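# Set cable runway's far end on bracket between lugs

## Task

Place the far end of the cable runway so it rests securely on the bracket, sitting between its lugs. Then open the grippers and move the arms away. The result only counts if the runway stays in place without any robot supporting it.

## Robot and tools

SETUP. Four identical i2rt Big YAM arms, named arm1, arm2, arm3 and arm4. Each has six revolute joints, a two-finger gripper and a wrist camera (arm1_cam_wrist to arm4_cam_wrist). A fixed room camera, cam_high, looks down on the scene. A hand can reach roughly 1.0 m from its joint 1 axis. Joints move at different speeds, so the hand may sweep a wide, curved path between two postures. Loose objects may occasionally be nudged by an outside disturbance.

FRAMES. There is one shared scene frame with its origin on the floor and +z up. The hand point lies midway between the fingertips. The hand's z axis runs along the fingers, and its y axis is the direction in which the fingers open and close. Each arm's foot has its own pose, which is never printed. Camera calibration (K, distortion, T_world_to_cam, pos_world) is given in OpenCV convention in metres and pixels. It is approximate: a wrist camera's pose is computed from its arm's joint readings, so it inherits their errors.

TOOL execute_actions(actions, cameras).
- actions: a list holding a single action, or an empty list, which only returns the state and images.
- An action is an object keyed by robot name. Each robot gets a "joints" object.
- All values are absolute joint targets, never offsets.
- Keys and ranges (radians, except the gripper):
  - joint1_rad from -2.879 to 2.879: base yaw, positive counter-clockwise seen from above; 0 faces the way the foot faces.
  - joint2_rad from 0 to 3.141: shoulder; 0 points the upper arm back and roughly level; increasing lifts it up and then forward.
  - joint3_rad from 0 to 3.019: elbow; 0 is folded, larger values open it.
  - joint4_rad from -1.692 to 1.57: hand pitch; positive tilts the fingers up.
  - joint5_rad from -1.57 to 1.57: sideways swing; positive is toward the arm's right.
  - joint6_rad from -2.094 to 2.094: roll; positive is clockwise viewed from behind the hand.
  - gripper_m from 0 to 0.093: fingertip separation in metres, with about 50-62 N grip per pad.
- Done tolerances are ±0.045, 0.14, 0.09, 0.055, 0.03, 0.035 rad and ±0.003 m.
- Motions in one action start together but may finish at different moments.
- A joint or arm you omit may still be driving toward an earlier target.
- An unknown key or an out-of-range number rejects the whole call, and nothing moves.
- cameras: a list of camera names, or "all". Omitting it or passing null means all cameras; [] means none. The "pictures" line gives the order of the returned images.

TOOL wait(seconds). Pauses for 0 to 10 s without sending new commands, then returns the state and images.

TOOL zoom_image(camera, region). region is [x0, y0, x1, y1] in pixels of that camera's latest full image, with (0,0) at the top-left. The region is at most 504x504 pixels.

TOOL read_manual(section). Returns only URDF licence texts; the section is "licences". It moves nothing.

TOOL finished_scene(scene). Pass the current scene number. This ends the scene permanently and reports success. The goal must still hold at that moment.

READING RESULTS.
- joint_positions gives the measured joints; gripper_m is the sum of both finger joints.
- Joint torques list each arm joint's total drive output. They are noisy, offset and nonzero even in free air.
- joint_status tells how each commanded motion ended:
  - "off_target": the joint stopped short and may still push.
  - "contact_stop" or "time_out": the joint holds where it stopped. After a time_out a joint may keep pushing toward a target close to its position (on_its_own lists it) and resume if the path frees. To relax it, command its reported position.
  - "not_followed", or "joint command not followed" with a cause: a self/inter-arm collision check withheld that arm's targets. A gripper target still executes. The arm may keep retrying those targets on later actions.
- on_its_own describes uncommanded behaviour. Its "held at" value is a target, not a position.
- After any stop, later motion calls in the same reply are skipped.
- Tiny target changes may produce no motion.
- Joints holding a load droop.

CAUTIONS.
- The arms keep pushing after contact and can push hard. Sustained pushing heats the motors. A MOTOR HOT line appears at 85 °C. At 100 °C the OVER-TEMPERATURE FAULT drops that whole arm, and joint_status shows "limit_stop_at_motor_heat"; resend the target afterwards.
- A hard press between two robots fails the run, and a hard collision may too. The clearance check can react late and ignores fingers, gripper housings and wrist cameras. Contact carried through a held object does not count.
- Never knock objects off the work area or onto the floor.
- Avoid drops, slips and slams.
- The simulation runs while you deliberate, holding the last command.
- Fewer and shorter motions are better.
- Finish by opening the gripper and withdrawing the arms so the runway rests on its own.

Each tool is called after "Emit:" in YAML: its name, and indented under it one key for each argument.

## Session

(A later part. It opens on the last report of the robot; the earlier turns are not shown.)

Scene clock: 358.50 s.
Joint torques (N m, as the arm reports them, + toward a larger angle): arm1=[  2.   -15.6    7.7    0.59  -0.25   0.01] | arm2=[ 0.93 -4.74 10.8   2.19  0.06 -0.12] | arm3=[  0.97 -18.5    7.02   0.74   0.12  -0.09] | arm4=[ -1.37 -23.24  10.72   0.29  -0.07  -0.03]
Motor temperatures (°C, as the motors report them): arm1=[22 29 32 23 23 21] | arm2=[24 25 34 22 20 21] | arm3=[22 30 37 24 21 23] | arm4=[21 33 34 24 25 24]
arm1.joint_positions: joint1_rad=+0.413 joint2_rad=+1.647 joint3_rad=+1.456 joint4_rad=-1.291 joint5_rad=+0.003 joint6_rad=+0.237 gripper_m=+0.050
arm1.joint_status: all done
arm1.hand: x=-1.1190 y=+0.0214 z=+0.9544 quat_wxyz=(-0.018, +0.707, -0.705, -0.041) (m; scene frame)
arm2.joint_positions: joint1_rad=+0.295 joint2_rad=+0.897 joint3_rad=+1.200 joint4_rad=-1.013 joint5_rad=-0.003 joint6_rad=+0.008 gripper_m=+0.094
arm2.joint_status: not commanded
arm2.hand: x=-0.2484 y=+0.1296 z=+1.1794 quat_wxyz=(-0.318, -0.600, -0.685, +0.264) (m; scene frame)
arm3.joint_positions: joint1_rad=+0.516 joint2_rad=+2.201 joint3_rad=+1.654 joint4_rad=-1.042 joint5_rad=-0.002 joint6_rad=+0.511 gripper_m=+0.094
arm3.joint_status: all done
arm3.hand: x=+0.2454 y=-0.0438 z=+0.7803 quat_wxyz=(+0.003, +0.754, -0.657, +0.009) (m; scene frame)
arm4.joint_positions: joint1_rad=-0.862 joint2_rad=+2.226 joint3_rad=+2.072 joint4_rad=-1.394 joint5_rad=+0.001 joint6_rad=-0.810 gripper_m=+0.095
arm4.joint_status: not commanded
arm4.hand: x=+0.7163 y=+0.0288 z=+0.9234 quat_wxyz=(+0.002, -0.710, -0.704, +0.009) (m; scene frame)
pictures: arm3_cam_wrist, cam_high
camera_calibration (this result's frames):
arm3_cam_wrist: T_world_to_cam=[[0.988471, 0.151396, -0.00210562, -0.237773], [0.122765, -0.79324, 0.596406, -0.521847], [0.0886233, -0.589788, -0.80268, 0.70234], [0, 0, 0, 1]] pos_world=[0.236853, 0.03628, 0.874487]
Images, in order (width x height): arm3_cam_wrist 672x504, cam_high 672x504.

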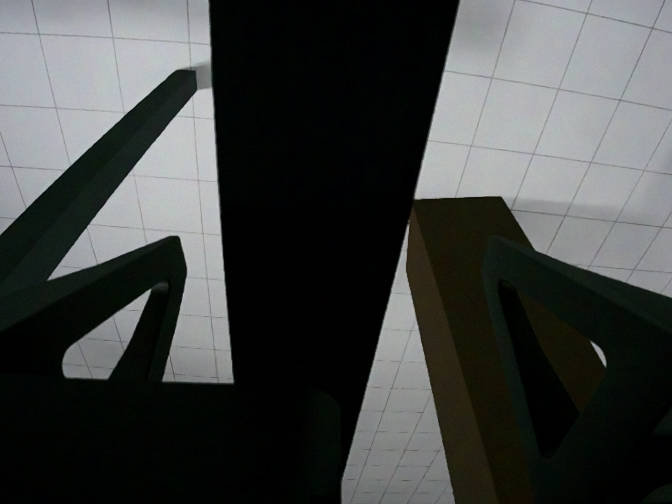

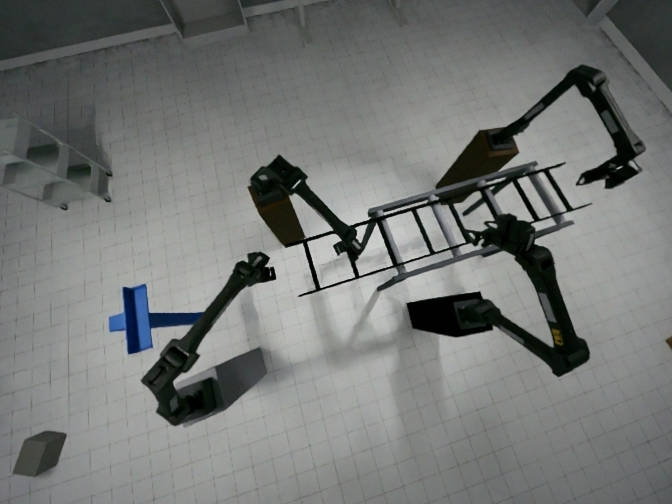

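Emit:
execute_actions:
  actions:
    - {"arm1": {"joints": {"joint1_rad": 0.3, "joint2_rad": 0.8, "joint3_rad": 1.0, "joint4_rad": -1.0}}, "arm3": {"joints": {"joint1_rad": 0.125, "joint2_rad": 2.14, "joint4_rad": -1.07, "joint6_rad": 0.3, "gripper_m": 0.055}}, "arm4": {"joints": {"joint1_rad": -0.9, "joint6_rad": -0.86}}}
  cameras: ["arm3_cam_wrist", "arm4_cam_wrist", "cam_high"]

Scene clock: 369.90 s.
Joint torques (N m, as the arm reports them, + toward a larger angle): arm1=[ 1.96 -2.05  7.85  2.57 -0.15 -0.02] | arm2=[ 0.95 -4.77 10.8   2.21  0.06 -0.12] | arm3=[  0.18 -18.52   7.9   -0.2    0.19   0.12] | arm4=[ -1.81 -23.04  10.7    0.18  -0.08  -0.07]
Motor temperatures (°C, as the motors report them): arm1=[22 28 33 23 23 21] | arm2=[24 25 34 22 20 21] | arm3=[22 31 35 24 22 23] | arm4=[21 33 34 24 25 24]
arm1.joint_positions: joint1_rad=+0.292 joint2_rad=+0.793 joint3_rad=+1.008 joint4_rad=-1.015 joint5_rad=+0.001 joint6_rad=+0.238 gripper_m=+0.050
arm1.joint_status: all done
arm1.hand: x=-1.0357 y=-0.1319 z=+1.1212 quat_wxyz=(-0.208, +0.613, -0.695, -0.311) (m; scene frame)
arm2.joint_positions: joint1_rad=+0.295 joint2_rad=+0.897 joint3_rad=+1.200 joint4_rad=-1.013 joint5_rad=-0.003 joint6_rad=+0.008 gripper_m=+0.094
arm2.joint_status: not commanded
arm2.hand: x=-0.2484 y=+0.1296 z=+1.1794 quat_wxyz=(-0.318, -0.600, -0.685, +0.264) (m; scene frame)
arm3.joint_positions: joint1_rad=+0.129 joint2_rad=+2.171 joint3_rad=+1.644 joint4_rad=-1.063 joint5_rad=-0.004 joint6_rad=+0.289 gripper_m=+0.055
arm3.joint_status: all done
arm3.hand: x=+0.4612 y=+0.0561 z=+0.7945 quat_wxyz=(+0.007, +0.697, -0.717, +0.008) (m; scene frame)
arm4.joint_positions: joint1_rad=-0.898 joint2_rad=+2.226 joint3_rad=+2.072 joint4_rad=-1.394 joint5_rad=+0.001 joint6_rad=-0.852 gripper_m=+0.095
arm4.joint_status: all done
arm4.hand: x=+0.6994 y=+0.0476 z=+0.9234 quat_wxyz=(+0.002, -0.708, -0.706, +0.009) (m; scene frame)
pictures: arm3_cam_wrist, arm4_cam_wrist, cam_high
camera_calibration (this result's frames):
arm3_cam_wrist: T_world_to_cam=[[0.999881, -0.013674, -0.007188, -0.458136], [-0.00663701, -0.800412, 0.599414, -0.419882], [-0.0139497, -0.599294, -0.800407, 0.799554], [0, 0, 0, 1]] pos_world=[0.466448, 0.136825, 0.888359]
arm4_cam_wrist: T_world_to_cam=[[-0.999899, 0.00542635, 0.013162, 0.685575], [0.0120807, 0.812559, 0.582754, -0.58084], [-0.0075327, 0.582854, -0.812542, 0.852375], [0, 0, 0, 1]] pos_world=[0.698943, -0.0285635, 1.02205]
Images, in order (width x height): arm3_cam_wrist 672x504, arm4_cam_wrist 672x504, cam_high 672x504.

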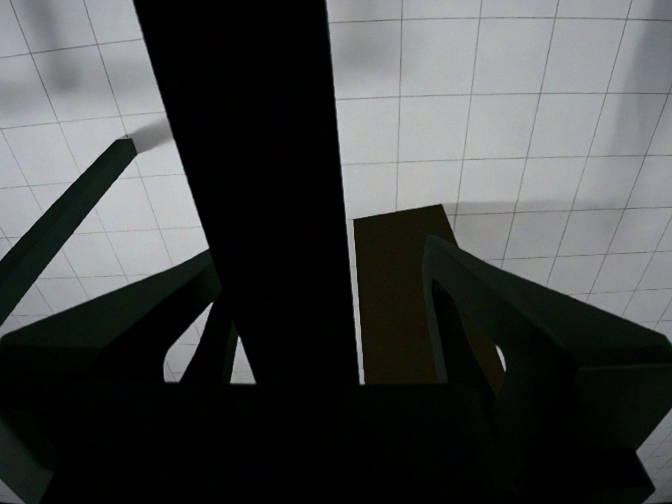

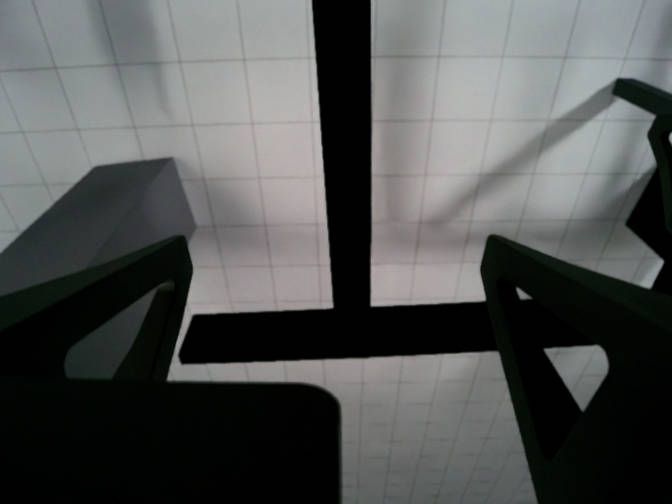

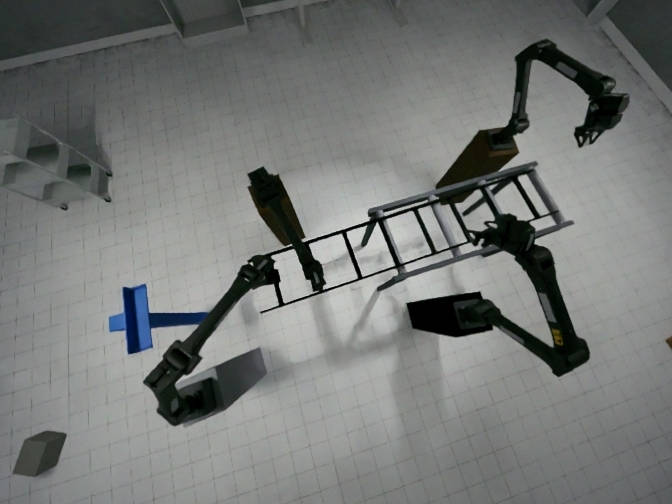

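Emit:
execute_actions:
  actions:
    - {"arm4": {"joints": {"joint1_rad": -0.902, "joint2_rad": 2.348, "joint3_rad": 2.025, "joint4_rad": -1.195, "joint6_rad": -0.885}}}
  cameras: ["arm4_cam_wrist"]

Scene clock: 383.47 s.
Joint torques (N m, as the arm reports them, + toward a larger angle): arm1=[ 1.96 -2.27  7.9   2.46 -0.16 -0.01] | arm2=[ 0.96 -4.74 10.81  2.19  0.06 -0.12] | arm3=[  0.1  -18.56   7.9   -0.21   0.19   0.13] | arm4=[ -1.88 -23.25   8.93   1.37  -0.07  -0.04]
Motor temperatures (°C, as the motors report them): arm1=[22 26 33 24 23 21] | arm2=[24 25 35 22 20 21] | arm3=[22 32 35 24 22 23] | arm4=[21 33 34 24 25 24]
arm1.joint_positions: joint1_rad=+0.292 joint2_rad=+0.793 joint3_rad=+1.008 joint4_rad=-1.015 joint5_rad=+0.001 joint6_rad=+0.238 gripper_m=+0.050
arm1.joint_status: not commanded
arm1.hand: x=-1.0357 y=-0.1319 z=+1.1212 quat_wxyz=(-0.208, +0.613, -0.695, -0.311) (m; scene frame)
arm2.joint_positions: joint1_rad=+0.295 joint2_rad=+0.897 joint3_rad=+1.200 joint4_rad=-1.013 joint5_rad=-0.003 joint6_rad=+0.008 gripper_m=+0.094
arm2.joint_status: not commanded
arm2.hand: x=-0.2484 y=+0.1296 z=+1.1794 quat_wxyz=(-0.318, -0.600, -0.685, +0.264) (m; scene frame)
arm3.joint_positions: joint1_rad=+0.129 joint2_rad=+2.171 joint3_rad=+1.644 joint4_rad=-1.063 joint5_rad=-0.004 joint6_rad=+0.289 gripper_m=+0.055
arm3.joint_status: not commanded
arm3.hand: x=+0.4612 y=+0.0561 z=+0.7945 quat_wxyz=(+0.007, +0.697, -0.717, +0.008) (m; scene frame)
arm4.joint_positions: joint1_rad=-0.898 joint2_rad=+2.366 joint3_rad=+2.012 joint4_rad=-1.208 joint5_rad=+0.001 joint6_rad=-0.877 gripper_m=+0.095
arm4.joint_status: all done
arm4.hand: x=+0.6914 y=+0.0410 z=+0.8075 quat_wxyz=(+0.002, -0.699, -0.715, +0.002) (m; scene frame)
pictures: arm4_cam_wrist
camera_calibration (this result's frames):
arm4_cam_wrist: T_world_to_cam=[[-0.999806, -0.0194036, 0.00343359, 0.68789], [-0.0136436, 0.80739, 0.589861, -0.495603], [-0.0142177, 0.589699, -0.807498, 0.762276], [0, 0, 0, 1]] pos_world=[0.691832, -0.0360205, 0.905511]
Images, in order (width x height): arm4_cam_wrist 672x504.

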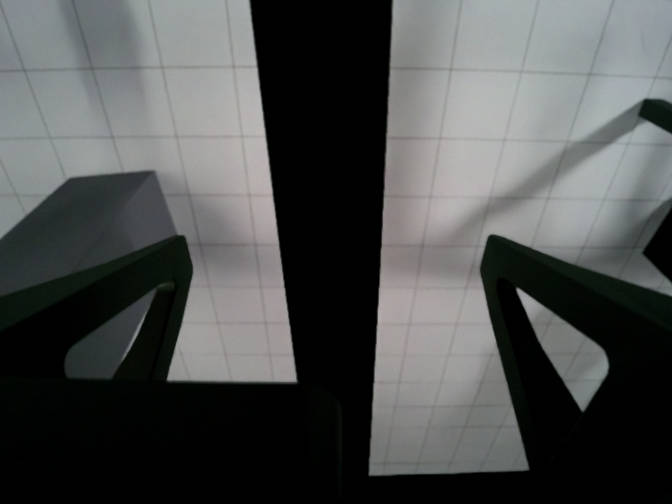

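Emit:
execute_actions:
  actions:
    - {"arm4": {"joints": {"joint6_rad": -0.905, "gripper_m": 0.0}}, "arm3": {"joints": {"gripper_m": 0.093}}}
  cameras: ["arm4_cam_wrist"]

Scene clock: 389.87 s.
Joint torques (N m, as the arm reports them, + toward a larger angle): arm1=[ 2.05 -2.27  7.87  2.47 -0.17 -0.02] | arm2=[ 0.95 -4.79 10.81  2.2   0.06 -0.11] | arm3=[  0.13 -18.54   7.89  -0.2    0.19   0.12] | arm4=[ -2.17 -23.06   9.05   1.38   0.    -0.03]
Motor temperatures (°C, as the motors report them): arm1=[22 26 34 24 23 21] | arm2=[24 25 35 22 20 21] | arm3=[22 33 35 24 22 23] | arm4=[21 34 34 24 25 24]
arm1.joint_positions: joint1_rad=+0.292 joint2_rad=+0.793 joint3_rad=+1.008 joint4_rad=-1.015 joint5_rad=+0.001 joint6_rad=+0.238 gripper_m=+0.050
arm1.joint_status: not commanded
arm1.hand: x=-1.0357 y=-0.1319 z=+1.1212 quat_wxyz=(-0.208, +0.613, -0.695, -0.311) (m; scene frame)
arm2.joint_positions: joint1_rad=+0.295 joint2_rad=+0.897 joint3_rad=+1.200 joint4_rad=-1.013 joint5_rad=-0.003 joint6_rad=+0.008 gripper_m=+0.094
arm2.joint_status: not commanded
arm2.hand: x=-0.2484 y=+0.1296 z=+1.1794 quat_wxyz=(-0.318, -0.600, -0.685, +0.264) (m; scene frame)
arm3.joint_positions: joint1_rad=+0.129 joint2_rad=+2.171 joint3_rad=+1.644 joint4_rad=-1.063 joint5_rad=-0.004 joint6_rad=+0.290 gripper_m=+0.093
arm3.joint_status: all done
arm3.hand: x=+0.4612 y=+0.0561 z=+0.7945 quat_wxyz=(+0.007, +0.696, -0.718, +0.008) (m; scene frame)
arm4.joint_positions: joint1_rad=-0.898 joint2_rad=+2.366 joint3_rad=+2.011 joint4_rad=-1.208 joint5_rad=-0.001 joint6_rad=-0.899 gripper_m=+0.025
arm4.joint_status: gripper_m off_target (ended at +0.025, target +0.000); the others done
arm4.hand: x=+0.6919 y=+0.0410 z=+0.8073 quat_wxyz=(+0.001, -0.691, -0.723, +0.002) (m; scene frame)
pictures: arm4_cam_wrist
camera_calibration (this result's frames):
arm4_cam_wrist: T_world_to_cam=[[-0.999121, -0.0419029, 0.00135486, 0.690522], [-0.0330548, 0.807204, 0.589346, -0.481585], [-0.0257889, 0.588783, -0.80788, 0.77041], [0, 0, 0, 1]] pos_world=[0.693864, -0.0359315, 0.905283]
Images, in order (width x height): arm4_cam_wrist 672x504.

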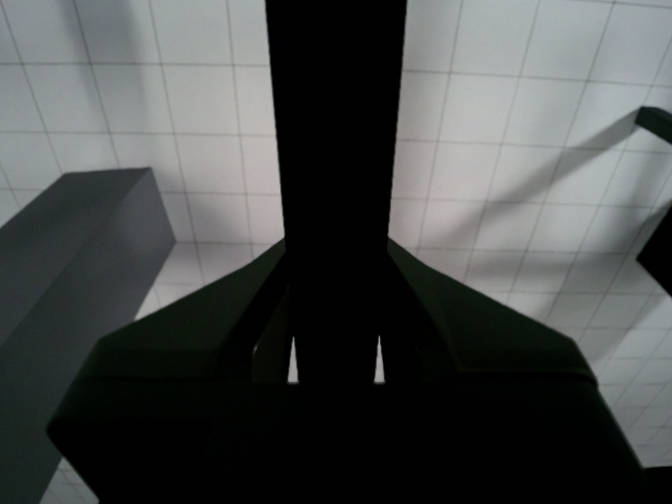

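Emit:
execute_actions:
  actions:
    - {"arm4": {"joints": {"joint2_rad": 2.26, "joint3_rad": 2.075}}}
  cameras: ["arm4_cam_wrist", "arm3_cam_wrist"]

Scene clock: 406.90 s.
Joint torques (N m, as the arm reports them, + toward a larger angle): arm1=[ 2.02 -2.23  7.86  2.5  -0.15 -0.02] | arm2=[ 0.96 -4.76 10.81  2.2   0.06 -0.12] | arm3=[  0.13 -18.61   7.89  -0.19   0.19   0.12] | arm4=[ -1.98 -30.17  13.28   1.27   0.    -0.02]
Motor temperatures (°C, as the motors report them): arm1=[22 25 34 24 23 21] | arm2=[24 25 35 22 20 21] | arm3=[22 33 35 24 22 23] | arm4=[21 34 34 24 25 24]
arm1.joint_positions: joint1_rad=+0.292 joint2_rad=+0.793 joint3_rad=+1.008 joint4_rad=-1.015 joint5_rad=+0.001 joint6_rad=+0.238 gripper_m=+0.050
arm1.joint_status: not commanded
arm1.hand: x=-1.0357 y=-0.1319 z=+1.1212 quat_wxyz=(-0.208, +0.613, -0.695, -0.311) (m; scene frame)
arm2.joint_positions: joint1_rad=+0.295 joint2_rad=+0.897 joint3_rad=+1.200 joint4_rad=-1.013 joint5_rad=-0.003 joint6_rad=+0.008 gripper_m=+0.094
arm2.joint_status: not commanded
arm2.hand: x=-0.2484 y=+0.1296 z=+1.1794 quat_wxyz=(-0.318, -0.600, -0.685, +0.264) (m; scene frame)
arm3.joint_positions: joint1_rad=+0.129 joint2_rad=+2.171 joint3_rad=+1.644 joint4_rad=-1.063 joint5_rad=-0.004 joint6_rad=+0.290 gripper_m=+0.093
arm3.joint_status: not commanded
arm3.hand: x=+0.4612 y=+0.0561 z=+0.7945 quat_wxyz=(+0.007, +0.696, -0.718, +0.008) (m; scene frame)
arm4.joint_positions: joint1_rad=-0.898 joint2_rad=+2.362 joint3_rad=+2.011 joint4_rad=-1.206 joint5_rad=-0.001 joint6_rad=-0.899 gripper_m=+0.025
arm4.joint_status: all done
arm4.hand: x=+0.6911 y=+0.0403 z=+0.8096 quat_wxyz=(+0.001, -0.691, -0.723, +0.004) (m; scene frame)
pictures: arm3_cam_wrist, arm4_cam_wrist
camera_calibration (this result's frames):
arm3_cam_wrist: T_world_to_cam=[[0.999875, -0.0140553, -0.00718009, -0.458119], [-0.00694703, -0.80041, 0.599413, -0.419739], [-0.0141719, -0.599289, -0.800408, 0.799657], [0, 0, 0, 1]] pos_world=[0.466478, 0.136823, 0.888359]
arm4_cam_wrist: T_world_to_cam=[[-0.999106, -0.0419053, 0.00552732, 0.686329], [-0.0306974, 0.809265, 0.586641, -0.481956], [-0.0290564, 0.585947, -0.809828, 0.776623], [0, 0, 0, 1]] pos_world=[0.693487, -0.0362691, 0.907873]
Images, in order (width x height): arm3_cam_wrist 672x504, arm4_cam_wrist 672x504.

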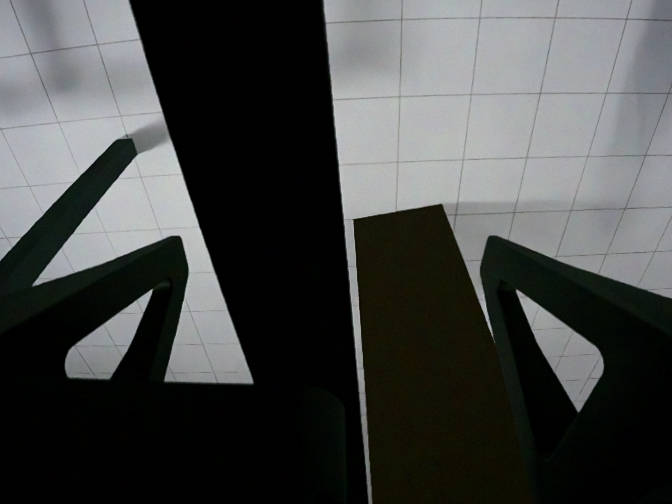

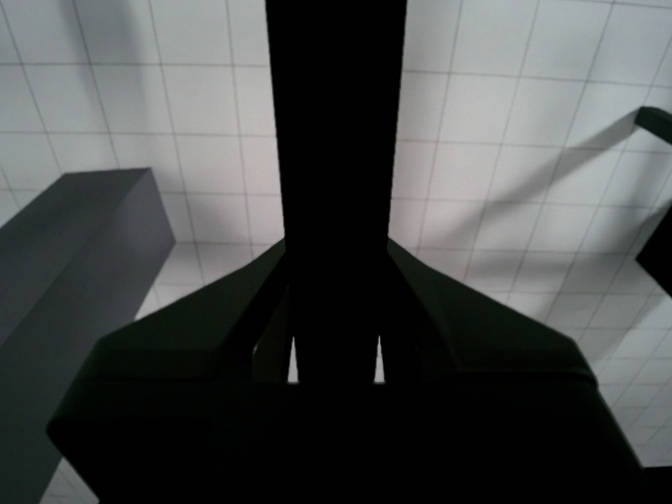

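Emit:
execute_actions:
  actions:
    - {"arm4": {"joints": {"joint2_rad": 2.18, "joint3_rad": 2.115}}, "arm3": {"joints": {"joint2_rad": 2.1}}}
  cameras: ["arm4_cam_wrist"]

Scene clock: 417.97 s.
Joint torques (N m, as the arm reports them, + toward a larger angle): arm1=[ 2.18 -2.12  7.87  2.47 -0.16 -0.03] | arm2=[ 0.96 -4.76 10.81  2.2   0.06 -0.11] | arm3=[  0.19 -17.67   8.12  -0.09   0.19   0.12] | arm4=[ -2.02 -36.78  16.61   1.26   0.    -0.02]
Motor temperatures (°C, as the motors report them): arm1=[22 25 34 24 23 21] | arm2=[24 24 35 22 20 21] | arm3=[22 34 35 24 21 23] | arm4=[21 38 37 24 25 24]
arm1.joint_positions: joint1_rad=+0.292 joint2_rad=+0.793 joint3_rad=+1.008 joint4_rad=-1.015 joint5_rad=+0.001 joint6_rad=+0.238 gripper_m=+0.050
arm1.joint_status: not commanded
arm1.hand: x=-1.0357 y=-0.1319 z=+1.1212 quat_wxyz=(-0.208, +0.613, -0.695, -0.311) (m; scene frame)
arm2.joint_positions: joint1_rad=+0.295 joint2_rad=+0.897 joint3_rad=+1.200 joint4_rad=-1.013 joint5_rad=-0.003 joint6_rad=+0.008 gripper_m=+0.094
arm2.joint_status: not commanded
arm2.hand: x=-0.2484 y=+0.1296 z=+1.1794 quat_wxyz=(-0.318, -0.600, -0.685, +0.264) (m; scene frame)
arm3.joint_positions: joint1_rad=+0.129 joint2_rad=+2.119 joint3_rad=+1.644 joint4_rad=-1.063 joint5_rad=-0.004 joint6_rad=+0.290 gripper_m=+0.093
arm3.joint_status: all done
arm3.hand: x=+0.4592 y=+0.0636 z=+0.8261 quat_wxyz=(-0.006, +0.696, -0.717, -0.015) (m; scene frame)
arm4.joint_positions: joint1_rad=-0.898 joint2_rad=+2.358 joint3_rad=+2.011 joint4_rad=-1.205 joint5_rad=-0.001 joint6_rad=-0.899 gripper_m=+0.025
arm4.joint_status: joint2_rad time_out (moved -0.004 of -0.182); joint3_rad time_out (moved +0.000 of +0.104)
arm4.on_its_own: joint2_rad reads +2.358 and still pushes toward +2.180 since a time_out; joint3_rad reads +2.011 and still pushes toward +2.115 since a time_out
arm4.hand: x=+0.6904 y=+0.0397 z=+0.8125 quat_wxyz=(+0.001, -0.691, -0.723, +0.007) (m; scene frame)
pictures: arm4_cam_wrist
camera_calibration (this result's frames):
arm4_cam_wrist: T_world_to_cam=[[-0.999075, -0.0418931, 0.00969967, 0.682158], [-0.028351, 0.811316, 0.58392, -0.482628], [-0.0323317, 0.583105, -0.811753, 0.783221], [0, 0, 0, 1]] pos_world=[0.693167, -0.0365585, 0.910981]
Images, in order (width x height): arm4_cam_wrist 672x504.

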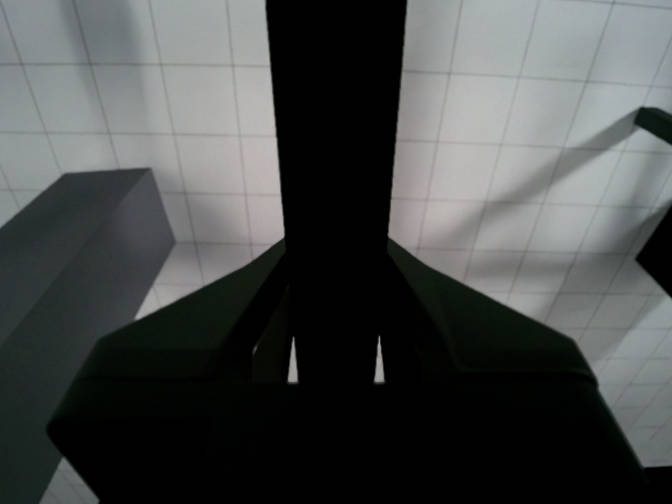

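Emit:
execute_actions:
  actions:
    - {"arm4": {"joints": {"joint2_rad": 2.25, "joint3_rad": 2.08}}, "arm3": {"joints": {"joint1_rad": 0.209, "joint2_rad": 1.88, "joint3_rad": 1.245, "joint4_rad": -0.895, "joint6_rad": 0.29}}}
  cameras: ["arm3_cam_wrist", "cam_high"]

Scene clock: 444.87 s.
Joint torques (N m, as the arm reports them, + toward a larger angle): arm1=[ 1.89 -2.25  7.87  2.5  -0.16 -0.02] | arm2=[ 0.93 -4.78 10.8   2.19  0.06 -0.12] | arm3=[  0.29 -12.96   6.3    0.82   0.12   0.02] | arm4=[ -1.94 -30.89  13.67   1.2    0.01  -0.02]
Motor temperatures (°C, as the motors report them): arm1=[22 25 35 24 23 21] | arm2=[24 24 36 22 20 21] | arm3=[22 34 35 24 21 23] | arm4=[21 45 44 24 25 24]
arm1.joint_positions: joint1_rad=+0.292 joint2_rad=+0.793 joint3_rad=+1.008 joint4_rad=-1.015 joint5_rad=+0.001 joint6_rad=+0.238 gripper_m=+0.050
arm1.joint_status: not commanded
arm1.hand: x=-1.0357 y=-0.1319 z=+1.1212 quat_wxyz=(-0.208, +0.613, -0.695, -0.311) (m; scene frame)
arm2.joint_positions: joint1_rad=+0.295 joint2_rad=+0.897 joint3_rad=+1.200 joint4_rad=-1.013 joint5_rad=-0.003 joint6_rad=+0.008 gripper_m=+0.094
arm2.joint_status: not commanded
arm2.hand: x=-0.2484 y=+0.1296 z=+1.1794 quat_wxyz=(-0.318, -0.600, -0.685, +0.264) (m; scene frame)
arm3.joint_positions: joint1_rad=+0.213 joint2_rad=+1.883 joint3_rad=+1.239 joint4_rad=-0.908 joint5_rad=-0.002 joint6_rad=+0.290 gripper_m=+0.093
arm3.joint_status: all done
arm3.hand: x=+0.4471 y=-0.0570 z=+0.8233 quat_wxyz=(-0.003, +0.726, -0.688, -0.009) (m; scene frame)
arm4.joint_positions: joint1_rad=-0.898 joint2_rad=+2.358 joint3_rad=+2.011 joint4_rad=-1.205 joint5_rad=-0.001 joint6_rad=-0.899 gripper_m=+0.025
arm4.joint_status: all done
arm4.hand: x=+0.6904 y=+0.0397 z=+0.8125 quat_wxyz=(+0.001, -0.691, -0.723, +0.007) (m; scene frame)
pictures: arm3_cam_wrist, cam_high
camera_calibration (this result's frames):
arm3_cam_wrist: T_world_to_cam=[[0.9974, 0.0702525, -0.0160743, -0.432174], [0.0669349, -0.820353, 0.567926, -0.535836], [0.0267116, -0.567526, -0.822922, 0.756822], [0, 0, 0, 1]] pos_world=[0.4467, 0.0203024, 0.920174]
Images, in order (width x height): arm3_cam_wrist 672x504, cam_high 672x504.

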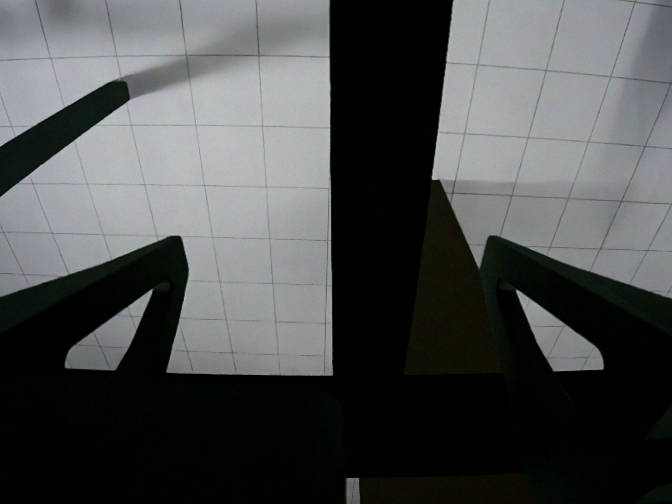

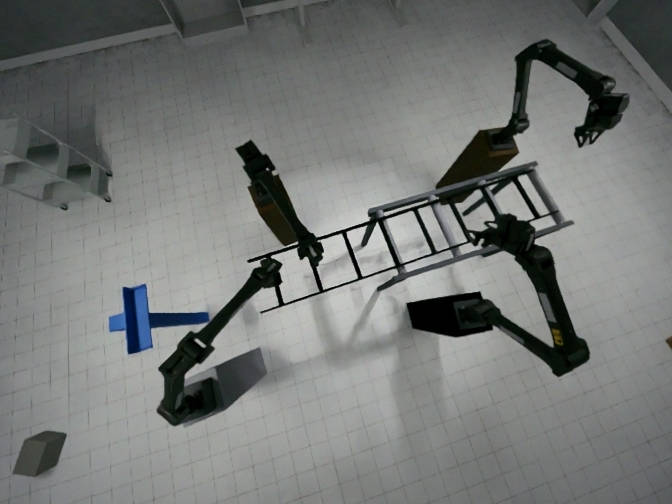

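Emit:
execute_actions:
  actions:
    - {"arm3": {"joints": {"joint1_rad": 0.183, "joint2_rad": 1.915, "joint4_rad": -0.88, "joint6_rad": 0.265, "gripper_m": 0.055}}}
  cameras: ["arm3_cam_wrist"]

Scene clock: 451.27 s.
Joint torques (N m, as the arm reports them, + toward a larger angle): arm1=[ 1.83 -2.08  7.88  2.52 -0.15 -0.02] | arm2=[ 0.95 -4.72 10.82  2.19  0.06 -0.12] | arm3=[  0.41 -12.33   6.15   0.84   0.11  -0.09] | arm4=[ -1.59 -30.55  13.63   1.22  -0.01  -0.02]
Motor temperatures (°C, as the motors report them): arm1=[22 25 35 24 23 21] | arm2=[24 24 36 22 20 21] | arm3=[22 33 35 24 21 23] | arm4=[21 45 43 24 25 24]
arm1.joint_positions: joint1_rad=+0.292 joint2_rad=+0.793 joint3_rad=+1.008 joint4_rad=-1.015 joint5_rad=+0.001 joint6_rad=+0.238 gripper_m=+0.050
arm1.joint_status: not commanded
arm1.hand: x=-1.0357 y=-0.1319 z=+1.1212 quat_wxyz=(-0.208, +0.613, -0.695, -0.311) (m; scene frame)
arm2.joint_positions: joint1_rad=+0.295 joint2_rad=+0.897 joint3_rad=+1.200 joint4_rad=-1.013 joint5_rad=-0.003 joint6_rad=+0.008 gripper_m=+0.094
arm2.joint_status: not commanded
arm2.hand: x=-0.2484 y=+0.1296 z=+1.1794 quat_wxyz=(-0.318, -0.600, -0.685, +0.264) (m; scene frame)
arm3.joint_positions: joint1_rad=+0.184 joint2_rad=+1.910 joint3_rad=+1.239 joint4_rad=-0.893 joint5_rad=-0.002 joint6_rad=+0.276 gripper_m=+0.055
arm3.joint_status: all done
arm3.hand: x=+0.4613 y=-0.0523 z=+0.8101 quat_wxyz=(-0.001, +0.721, -0.693, -0.004) (m; scene frame)
arm4.joint_positions: joint1_rad=-0.898 joint2_rad=+2.358 joint3_rad=+2.011 joint4_rad=-1.205 joint5_rad=-0.001 joint6_rad=-0.899 gripper_m=+0.025
arm4.joint_status: not commanded
arm4.hand: x=+0.6904 y=+0.0397 z=+0.8125 quat_wxyz=(+0.001, -0.691, -0.723, +0.007) (m; scene frame)
pictures: arm3_cam_wrist
camera_calibration (this result's frames):
arm3_cam_wrist: T_world_to_cam=[[0.998392, 0.0552402, -0.0126863, -0.450797], [0.0524141, -0.814676, 0.577542, -0.526252], [0.0215683, -0.577279, -0.816262, 0.74463], [0, 0, 0, 1]] pos_world=[0.461595, 0.0260358, 0.906027]
Images, in order (width x height): arm3_cam_wrist 672x504.

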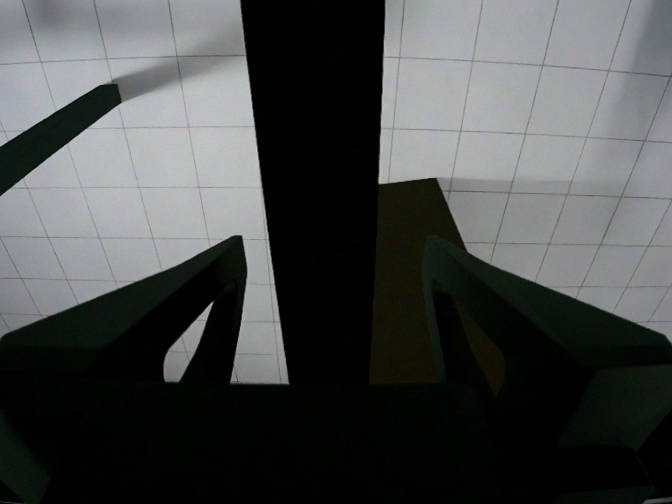

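Emit:
execute_actions:
  actions:
    - {"arm3": {"joints": {"joint6_rad": 0.25, "gripper_m": 0.0}}}
  cameras: ["arm3_cam_wrist"]

Scene clock: 454.77 s.
Joint torques (N m, as the arm reports them, + toward a larger angle): arm1=[ 1.91 -2.19  7.88  2.49 -0.16 -0.02] | arm2=[ 0.94 -4.74 10.81  2.19  0.06 -0.11] | arm3=[  0.14 -12.51   6.21   0.69   0.27  -0.09] | arm4=[ -1.66 -30.6   13.7    1.25   0.02  -0.03]
Motor temperatures (°C, as the motors report them): arm1=[22 25 35 24 23 21] | arm2=[24 24 36 22 20 21] | arm3=[22 32 34 24 21 23] | arm4=[21 45 43 24 25 24]
arm1.joint_positions: joint1_rad=+0.292 joint2_rad=+0.793 joint3_rad=+1.008 joint4_rad=-1.015 joint5_rad=+0.001 joint6_rad=+0.238 gripper_m=+0.050
arm1.joint_status: not commanded
arm1.hand: x=-1.0357 y=-0.1319 z=+1.1212 quat_wxyz=(-0.208, +0.613, -0.695, -0.311) (m; scene frame)
arm2.joint_positions: joint1_rad=+0.295 joint2_rad=+0.897 joint3_rad=+1.200 joint4_rad=-1.013 joint5_rad=-0.003 joint6_rad=+0.008 gripper_m=+0.094
arm2.joint_status: not commanded
arm2.hand: x=-0.2484 y=+0.1296 z=+1.1794 quat_wxyz=(-0.318, -0.600, -0.685, +0.264) (m; scene frame)
arm3.joint_positions: joint1_rad=+0.186 joint2_rad=+1.911 joint3_rad=+1.239 joint4_rad=-0.890 joint5_rad=-0.006 joint6_rad=+0.261 gripper_m=+0.024
arm3.joint_status: gripper_m off_target (ended at +0.024, target +0.000); the others done
arm3.hand: x=+0.4593 y=-0.0522 z=+0.8097 quat_wxyz=(+0.000, +0.727, -0.687, -0.006) (m; scene frame)
arm4.joint_positions: joint1_rad=-0.898 joint2_rad=+2.358 joint3_rad=+2.011 joint4_rad=-1.205 joint5_rad=-0.001 joint6_rad=-0.899 gripper_m=+0.025
arm4.joint_status: not commanded
arm4.hand: x=+0.6904 y=+0.0396 z=+0.8125 quat_wxyz=(+0.001, -0.691, -0.723, +0.007) (m; scene frame)
pictures: arm3_cam_wrist
camera_calibration (this result's frames):
arm3_cam_wrist: T_world_to_cam=[[0.99723, 0.0724223, -0.0169401, -0.44397], [0.0689358, -0.814469, 0.576098, -0.532244], [0.0279252, -0.57567, -0.817205, 0.742374], [0, 0, 0, 1]] pos_world=[0.4587, 0.0260195, 0.905775]
Images, in order (width x height): arm3_cam_wrist 672x504.

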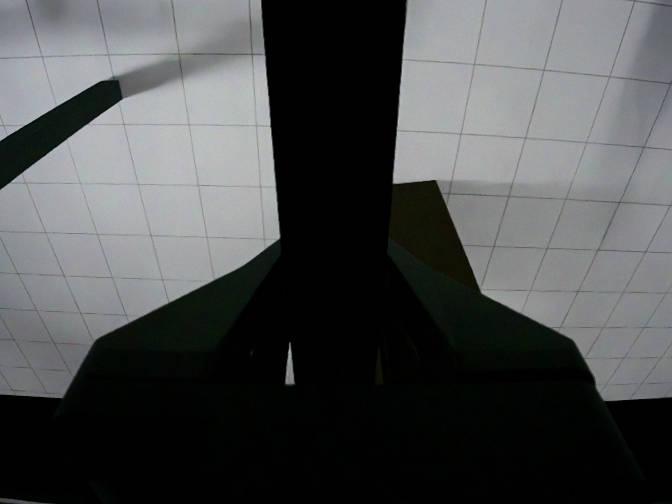

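Emit:
execute_actions:
  actions:
    - {"arm4": {"joints": {"joint1_rad": -0.78, "joint2_rad": 2.092, "joint3_rad": 1.696, "joint4_rad": -1.04, "joint6_rad": -0.775}}, "arm3": {"joints": {"joint1_rad": -0.026, "joint2_rad": 1.79, "joint3_rad": 1.215, "joint4_rad": -0.865, "joint6_rad": 0.045}}}
  cameras: ["arm4_cam_wrist", "cam_high"]

Scene clock: 503.23 s.
Joint torques (N m, as the arm reports them, + toward a larger angle): arm1=[ 1.8  -2.12  7.9   2.48 -0.17 -0.02] | arm2=[ 0.93 -4.74 10.8   2.19  0.06 -0.12] | arm3=[  0.51 -17.9    8.44   0.71   0.12   0.01] | arm4=[ -1.48 -25.06  11.62   0.87  -0.17   0.05]
Motor temperatures (°C, as the motors report them): arm1=[22 24 36 24 23 21] | arm2=[24 24 37 22 20 21] | arm3=[22 31 33 24 22 23] | arm4=[21 46 43 24 25 24]
arm1.joint_positions: joint1_rad=+0.292 joint2_rad=+0.793 joint3_rad=+1.008 joint4_rad=-1.015 joint5_rad=+0.001 joint6_rad=+0.238 gripper_m=+0.050
arm1.joint_status: not commanded
arm1.hand: x=-1.0357 y=-0.1319 z=+1.1212 quat_wxyz=(-0.208, +0.613, -0.695, -0.311) (m; scene frame)
arm2.joint_positions: joint1_rad=+0.295 joint2_rad=+0.897 joint3_rad=+1.200 joint4_rad=-1.013 joint5_rad=-0.003 joint6_rad=+0.008 gripper_m=+0.094
arm2.joint_status: not commanded
arm2.hand: x=-0.2484 y=+0.1296 z=+1.1794 quat_wxyz=(-0.318, -0.600, -0.685, +0.264) (m; scene frame)
arm3.joint_positions: joint1_rad=-0.026 joint2_rad=+1.869 joint3_rad=+1.178 joint4_rad=-0.876 joint5_rad=-0.003 joint6_rad=+0.046 gripper_m=+0.024
arm3.joint_status: all done
arm3.hand: x=+0.5686 y=-0.0496 z=+0.8112 quat_wxyz=(+0.000, +0.727, -0.686, -0.002) (m; scene frame)
arm4.joint_positions: joint1_rad=-0.779 joint2_rad=+2.167 joint3_rad=+1.644 joint4_rad=-1.042 joint5_rad=+0.004 joint6_rad=-0.778 gripper_m=+0.025
arm4.joint_status: all done
arm4.hand: x=+0.8011 y=+0.0392 z=+0.8078 quat_wxyz=(+0.003, -0.692, -0.722, +0.001) (m; scene frame)
pictures: arm4_cam_wrist, cam_high
camera_calibration (this result's frames):
arm4_cam_wrist: T_world_to_cam=[[-0.999196, -0.0399879, 0.00282254, 0.798319], [-0.0305209, 0.804507, 0.593159, -0.481814], [-0.0259899, 0.592596, -0.80508, 0.772531], [0, 0, 0, 1]] pos_world=[0.80305, -0.0382535, 0.905488]
Images, in order (width x height): arm4_cam_wrist 672x504, cam_high 672x504.

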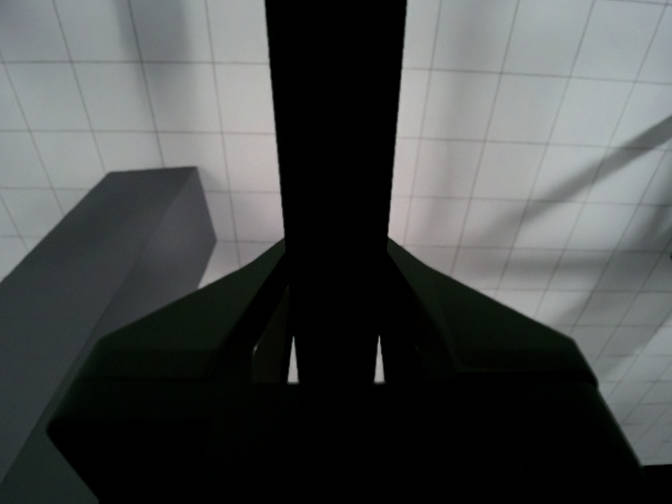

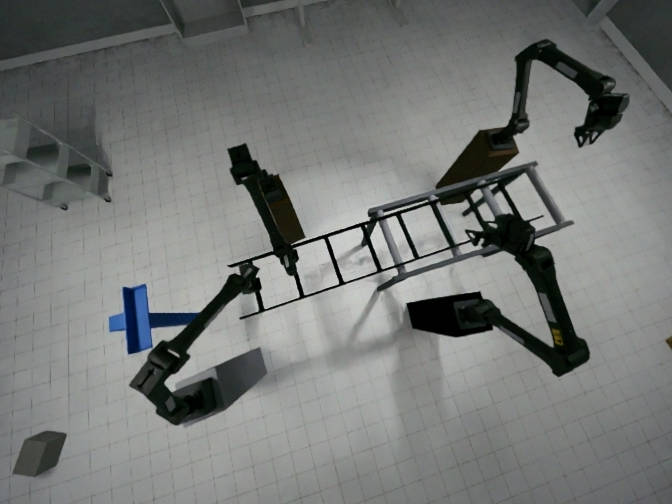

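Emit:
execute_actions:
  actions:
    - {"arm4": {"joints": {"joint1_rad": -0.629, "joint2_rad": 1.944, "joint3_rad": 1.448, "joint4_rad": -0.93, "joint6_rad": -0.62}}, "arm3": {"joints": {"joint1_rad": -0.253, "joint2_rad": 1.778, "joint3_rad": 1.205, "joint4_rad": -0.862, "joint6_rad": -0.178}}, "arm2": {"joints": {"joint1_rad": 0.9, "joint4_rad": 0.2, "joint5_rad": -0.2}}}
  cameras: ["cam_high"]

Scene clock: 516.13 s.
Joint torques (N m, as the arm reports them, + toward a larger angle): arm1=[ 1.93 -2.17  7.88  2.46 -0.16 -0.01] | arm2=[ 0.69 -4.59 10.67  2.3  -0.01 -0.11] | arm3=[  0.7  -18.22   8.3    0.67   0.    -0.02] | arm4=[ -2.31 -23.64  11.34   0.45  -0.01  -0.03]
Motor temperatures (°C, as the motors report them): arm1=[22 24 36 24 23 21] | arm2=[24 24 37 22 20 21] | arm3=[22 33 35 24 22 23] | arm4=[21 45 41 24 25 24]
arm1.joint_positions: joint1_rad=+0.292 joint2_rad=+0.793 joint3_rad=+1.008 joint4_rad=-1.015 joint5_rad=+0.001 joint6_rad=+0.238 gripper_m=+0.050
arm1.joint_status: not commanded
arm1.hand: x=-1.0357 y=-0.1319 z=+1.1212 quat_wxyz=(-0.208, +0.613, -0.695, -0.311) (m; scene frame)
arm2.joint_positions: joint1_rad=+0.898 joint2_rad=+0.898 joint3_rad=+1.200 joint4_rad=+0.179 joint5_rad=-0.199 joint6_rad=+0.008 gripper_m=+0.094
arm2.joint_status: all done
arm2.hand: x=+0.0020 y=+0.2278 z=+1.4552 quat_wxyz=(-0.804, -0.136, -0.504, +0.286) (m; scene frame)
arm3.joint_positions: joint1_rad=-0.255 joint2_rad=+1.864 joint3_rad=+1.169 joint4_rad=-0.872 joint5_rad=-0.001 joint6_rad=-0.174 gripper_m=+0.024
arm3.joint_status: all done
arm3.hand: x=+0.6813 y=-0.0533 z=+0.8111 quat_wxyz=(-0.001, +0.724, -0.690, -0.001) (m; scene frame)
arm4.joint_positions: joint1_rad=-0.622 joint2_rad=+2.027 joint3_rad=+1.393 joint4_rad=-0.924 joint5_rad=+0.000 joint6_rad=-0.614 gripper_m=+0.025
arm4.joint_status: all done
arm4.hand: x=+0.9133 y=+0.0314 z=+0.8072 quat_wxyz=(+0.000, -0.695, -0.719, +0.004) (m; scene frame)
pictures: cam_high
Images, in order (width x height): cam_high 672x504.

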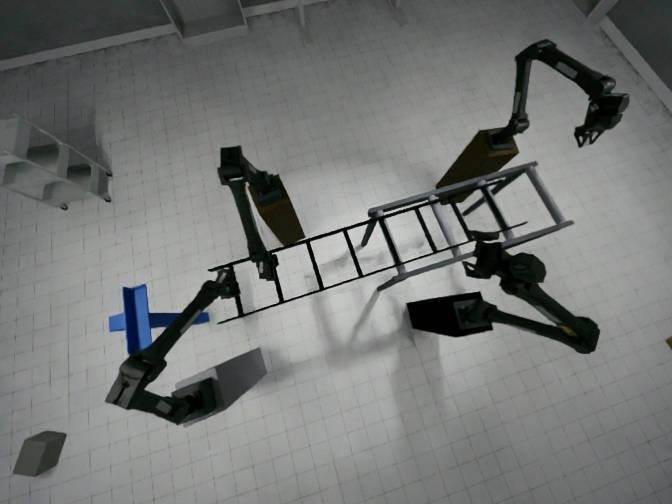

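Emit:
execute_actions:
  actions:
    - {"arm4": {"joints": {"joint1_rad": -0.444, "joint2_rad": 1.832, "joint3_rad": 1.286, "joint4_rad": -0.862, "joint6_rad": -0.432}}, "arm3": {"joints": {"joint1_rad": -0.471, "joint2_rad": 1.818, "joint3_rad": 1.285, "joint4_rad": -0.9, "joint6_rad": -0.392}}, "arm2": {"joints": {"joint1_rad": 1.3, "joint2_rad": 1.5, "joint3_rad": 0.78, "joint4_rad": 1.2}}}
  cameras: ["arm2_cam_wrist", "cam_high"]

Scene clock: 522.37 s.
Joint torques (N m, as the arm reports them, + toward a larger angle): arm1=[ 1.9  -2.22  7.89  2.48 -0.16 -0.03] | arm2=[ -0.01 -11.94  11.06   2.37   0.01  -0.11] | arm3=[ -0.24 -17.76  10.85  -0.54   0.08  -0.16] | arm4=[ -1.4  -24.67   9.38   0.49   0.07   0.  ]
Motor temperatures (°C, as the motors report them): arm1=[22 24 36 24 23 21] | arm2=[24 24 37 22 20 21] | arm3=[22 34 35 24 21 23] | arm4=[21 44 41 24 25 24]
arm1.joint_positions: joint1_rad=+0.292 joint2_rad=+0.793 joint3_rad=+1.008 joint4_rad=-1.015 joint5_rad=+0.001 joint6_rad=+0.238 gripper_m=+0.050
arm1.joint_status: not commanded
arm1.hand: x=-1.0357 y=-0.1319 z=+1.1212 quat_wxyz=(-0.208, +0.613, -0.695, -0.311) (m; scene frame)
arm2.joint_positions: joint1_rad=+1.308 joint2_rad=+1.499 joint3_rad=+0.753 joint4_rad=+1.179 joint5_rad=-0.200 joint6_rad=+0.008 gripper_m=+0.094
arm2.joint_status: all done
arm2.hand: x=+0.2256 y=+0.3211 z=+1.1193 quat_wxyz=(-0.835, -0.035, -0.538, +0.112) (m; scene frame)
arm3.joint_positions: joint1_rad=-0.463 joint2_rad=+1.890 joint3_rad=+1.216 joint4_rad=-0.885 joint5_rad=-0.003 joint6_rad=-0.374 gripper_m=+0.024
arm3.joint_status: all done
arm3.hand: x=+0.7851 y=-0.0613 z=+0.8125 quat_wxyz=(-0.005, +0.722, -0.692, -0.004) (m; scene frame)
arm4.joint_positions: joint1_rad=-0.445 joint2_rad=+1.943 joint3_rad=+1.251 joint4_rad=-0.858 joint5_rad=-0.002 joint6_rad=-0.428 gripper_m=+0.025
arm4.joint_status: all done
arm4.hand: x=+1.0162 y=+0.0197 z=+0.8080 quat_wxyz=(-0.004, -0.697, -0.717, +0.007) (m; scene frame)
pictures: arm2_cam_wrist, cam_high
camera_calibration (this result's frames):
arm2_cam_wrist: T_world_to_cam=[[-0.231625, -0.971266, 0.0547029, 0.299429], [-0.20117, -0.00719391, -0.97953, 1.14774], [0.951778, -0.237888, -0.193723, 0.198762], [0, 0, 0, 1]] pos_world=[0.111068, 0.346365, 1.14637]
Images, in order (width x height): arm2_cam_wrist 672x504, cam_high 672x504.

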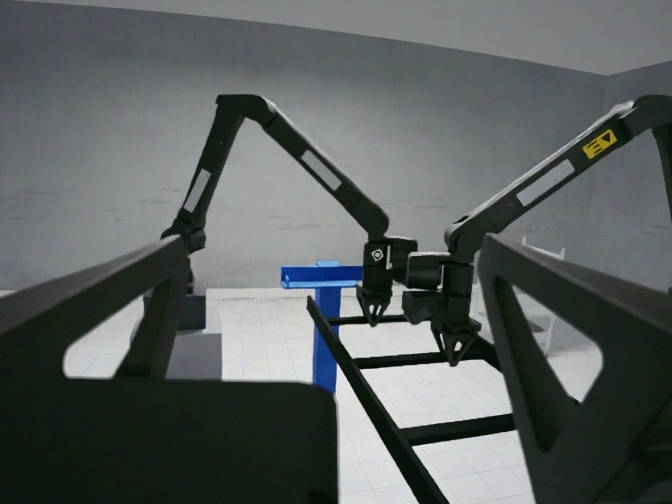

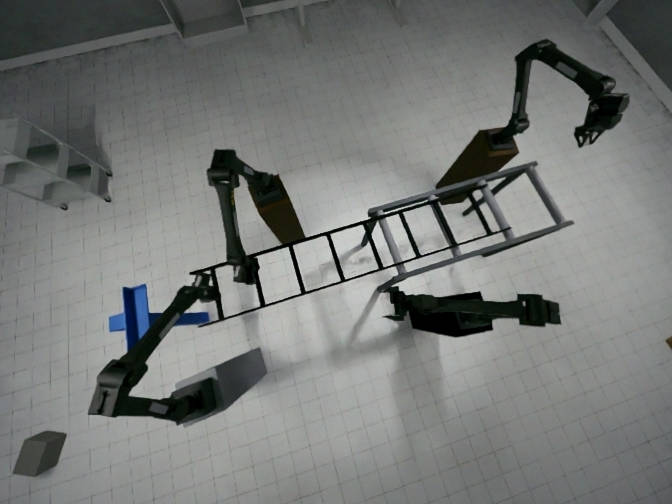

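Emit:
execute_actions:
  actions:
    - {"arm4": {"joints": {"joint1_rad": -0.227, "joint2_rad": 1.77, "joint3_rad": 1.2, "joint4_rad": -0.835, "joint6_rad": -0.21}}, "arm3": {"joints": {"joint1_rad": -0.662, "joint2_rad": 1.903, "joint3_rad": 1.452, "joint4_rad": -0.962, "joint6_rad": -0.578}}}
  cameras: ["arm2_cam_wrist"]

Scene clock: 529.77 s.
Joint torques (N m, as the arm reports them, + toward a larger angle): arm1=[ 1.95 -2.07  7.84  2.51 -0.16 -0.02] | arm2=[  0.02 -12.04  11.07   2.38   0.01  -0.11] | arm3=[  0.14 -19.83  10.76   0.23  -0.16  -0.09] | arm4=[ -1.24 -23.41  10.14   0.57   0.08   0.02]
Motor temperatures (°C, as the motors report them): arm1=[22 24 36 24 23 21] | arm2=[24 24 37 22 20 21] | arm3=[22 34 37 24 21 23] | arm4=[21 44 40 24 25 24]
arm1.joint_positions: joint1_rad=+0.292 joint2_rad=+0.793 joint3_rad=+1.008 joint4_rad=-1.015 joint5_rad=+0.001 joint6_rad=+0.238 gripper_m=+0.050
arm1.joint_status: not commanded
arm1.hand: x=-1.0357 y=-0.1319 z=+1.1212 quat_wxyz=(-0.208, +0.613, -0.695, -0.311) (m; scene frame)
arm2.joint_positions: joint1_rad=+1.308 joint2_rad=+1.499 joint3_rad=+0.753 joint4_rad=+1.179 joint5_rad=-0.200 joint6_rad=+0.008 gripper_m=+0.094
arm2.joint_status: not commanded
arm2.hand: x=+0.2256 y=+0.3211 z=+1.1193 quat_wxyz=(-0.835, -0.035, -0.538, +0.112) (m; scene frame)
arm3.joint_positions: joint1_rad=-0.658 joint2_rad=+1.985 joint3_rad=+1.389 joint4_rad=-0.963 joint5_rad=+0.002 joint6_rad=-0.567 gripper_m=+0.024
arm3.joint_status: all done
arm3.hand: x=+0.9000 y=-0.0604 z=+0.8179 quat_wxyz=(-0.006, +0.721, -0.693, +0.000) (m; scene frame)
arm4.joint_positions: joint1_rad=-0.227 joint2_rad=+1.878 joint3_rad=+1.154 joint4_rad=-0.831 joint5_rad=-0.002 joint6_rad=-0.208 gripper_m=+0.025
arm4.joint_status: all done
arm4.hand: x=+1.1305 y=+0.0172 z=+0.8114 quat_wxyz=(-0.004, -0.698, -0.716, +0.004) (m; scene frame)
pictures: arm2_cam_wrist
camera_calibration (this result's frames):
arm2_cam_wrist: T_world_to_cam=[[-0.231625, -0.971266, 0.0547029, 0.299429], [-0.20117, -0.00719391, -0.97953, 1.14774], [0.951778, -0.237888, -0.193723, 0.198762], [0, 0, 0, 1]] pos_world=[0.111068, 0.346365, 1.14637]
Images, in order (width x height): arm2_cam_wrist 672x504.

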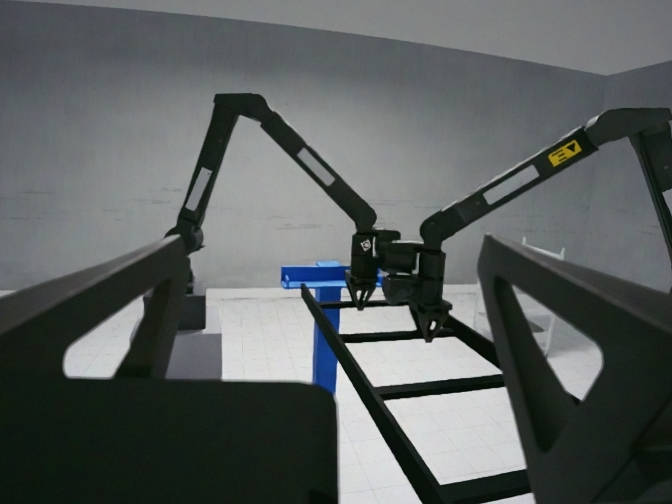

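Emit:
execute_actions:
  actions:
    - {"arm4": {"joints": {"joint1_rad": 0.001, "joint2_rad": 1.747, "joint3_rad": 1.185, "joint4_rad": -0.828, "joint6_rad": 0.02}}, "arm3": {"joints": {"joint1_rad": -0.812, "joint2_rad": 2.037, "joint3_rad": 1.709, "joint4_rad": -1.08, "joint6_rad": -0.725}}}
  cameras: ["arm2_cam_wrist", "arm4_cam_wrist", "cam_high"]

Emit:
zoom_image:
  camera: "arm2_cam_wrist"
  region: [260, 230, 460, 340]

Emit:
zoom_image:
  camera: "cam_high"
  region: [90, 250, 250, 370]

Scene clock: 541.00 s.
Joint torques (N m, as the arm reports them, + toward a larger angle): arm1=[ 1.68 -2.4   7.89  2.52 -0.16 -0.01] | arm2=[  0.   -12.03  11.08   2.37   0.01  -0.11] | arm3=[  0.56 -22.66  11.14   0.1   -0.17  -0.01] | arm4=[ -1.72 -23.88  10.78   0.61   0.04   0.01]
Motor temperatures (°C, as the motors report them): arm1=[22 24 36 24 23 21] | arm2=[24 25 37 22 20 21] | arm3=[22 36 38 24 21 23] | arm4=[21 43 39 24 25 24]
arm1.joint_positions: joint1_rad=+0.292 joint2_rad=+0.793 joint3_rad=+1.008 joint4_rad=-1.015 joint5_rad=+0.001 joint6_rad=+0.238 gripper_m=+0.050
arm1.joint_status: not commanded
arm1.hand: x=-1.0357 y=-0.1319 z=+1.1212 quat_wxyz=(-0.208, +0.613, -0.695, -0.311) (m; scene frame)
arm2.joint_positions: joint1_rad=+1.308 joint2_rad=+1.499 joint3_rad=+0.753 joint4_rad=+1.179 joint5_rad=-0.200 joint6_rad=+0.008 gripper_m=+0.094
arm2.joint_status: not commanded
arm2.hand: x=+0.2256 y=+0.3211 z=+1.1193 quat_wxyz=(-0.835, -0.035, -0.538, +0.112) (m; scene frame)
arm3.joint_positions: joint1_rad=-0.812 joint2_rad=+2.130 joint3_rad=+1.646 joint4_rad=-1.079 joint5_rad=+0.002 joint6_rad=-0.722 gripper_m=+0.024
arm3.joint_status: all done
arm3.hand: x=+1.0116 y=-0.0586 z=+0.8201 quat_wxyz=(-0.004, +0.721, -0.693, +0.001) (m; scene frame)
arm4.joint_positions: joint1_rad=+0.003 joint2_rad=+1.865 joint3_rad=+1.132 joint4_rad=-0.825 joint5_rad=-0.001 joint6_rad=+0.022 gripper_m=+0.025
arm4.joint_status: all done
arm4.hand: x=+1.2421 y=+0.0173 z=+0.8110 quat_wxyz=(-0.003, -0.699, -0.715, +0.002) (m; scene frame)
pictures: arm2_cam_wrist, arm4_cam_wrist, cam_high
camera_calibration (this result's frames):
arm2_cam_wrist: T_world_to_cam=[[-0.231625, -0.971266, 0.0547029, 0.299429], [-0.20117, -0.00719391, -0.97953, 1.14774], [0.951778, -0.237888, -0.193723, 0.198762], [0, 0, 0, 1]] pos_world=[0.111068, 0.346365, 1.14637]
arm4_cam_wrist: T_world_to_cam=[[-0.999759, -0.0213187, -0.00520701, 1.24497], [-0.0203411, 0.811163, 0.584466, -0.458341], [-0.0082363, 0.584431, -0.811402, 0.782673], [0, 0, 0, 1]] pos_world=[1.24179, -0.0590883, 0.909429]
Images, in order (width x height): arm2_cam_wrist 672x504, arm4_cam_wrist 672x504, cam_high 672x504.

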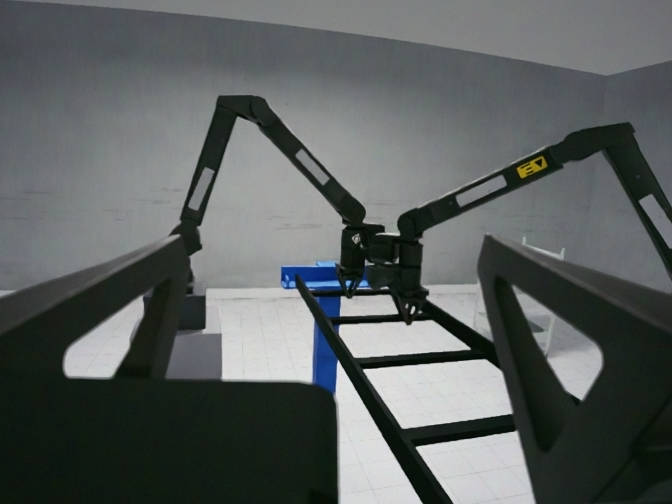

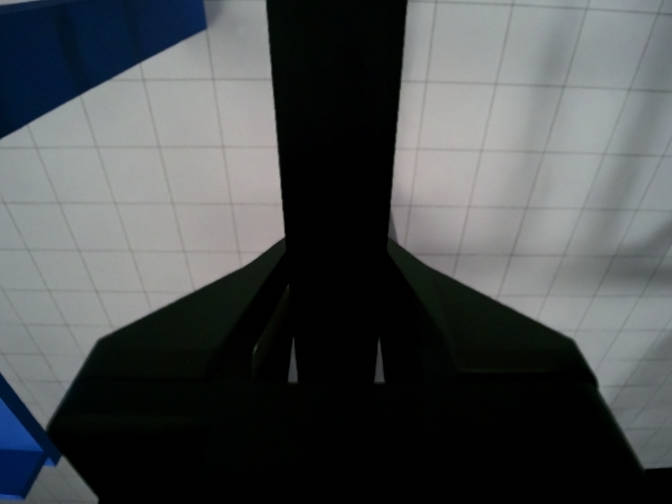

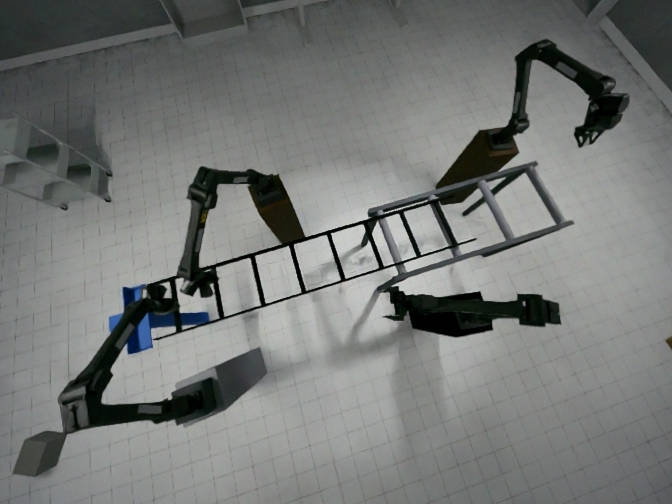

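Region (260, 230, 460, 340) of arm2_cam_wrist's 672x504 image, scaled by 2.520, with more detail than that image has; it fills the top 277 rows of this view, and the rest is white.

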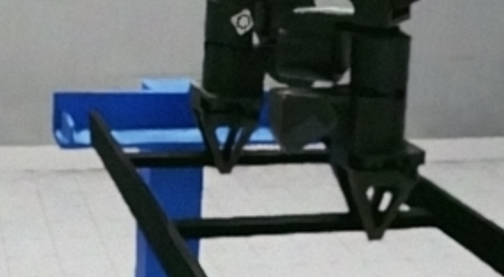

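Region (90, 250, 250, 370) of cam_high's 672x504 image, scaled by 3.150, with more detail than that image has; it fills the top 378 rows of this view, and the rest is white.

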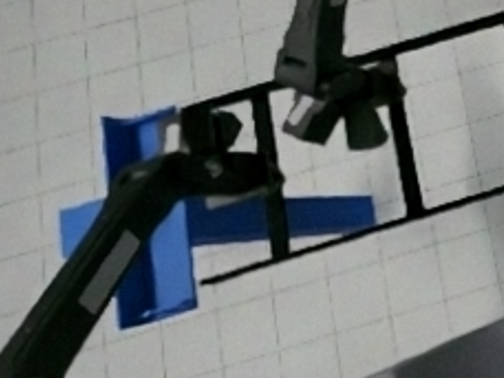

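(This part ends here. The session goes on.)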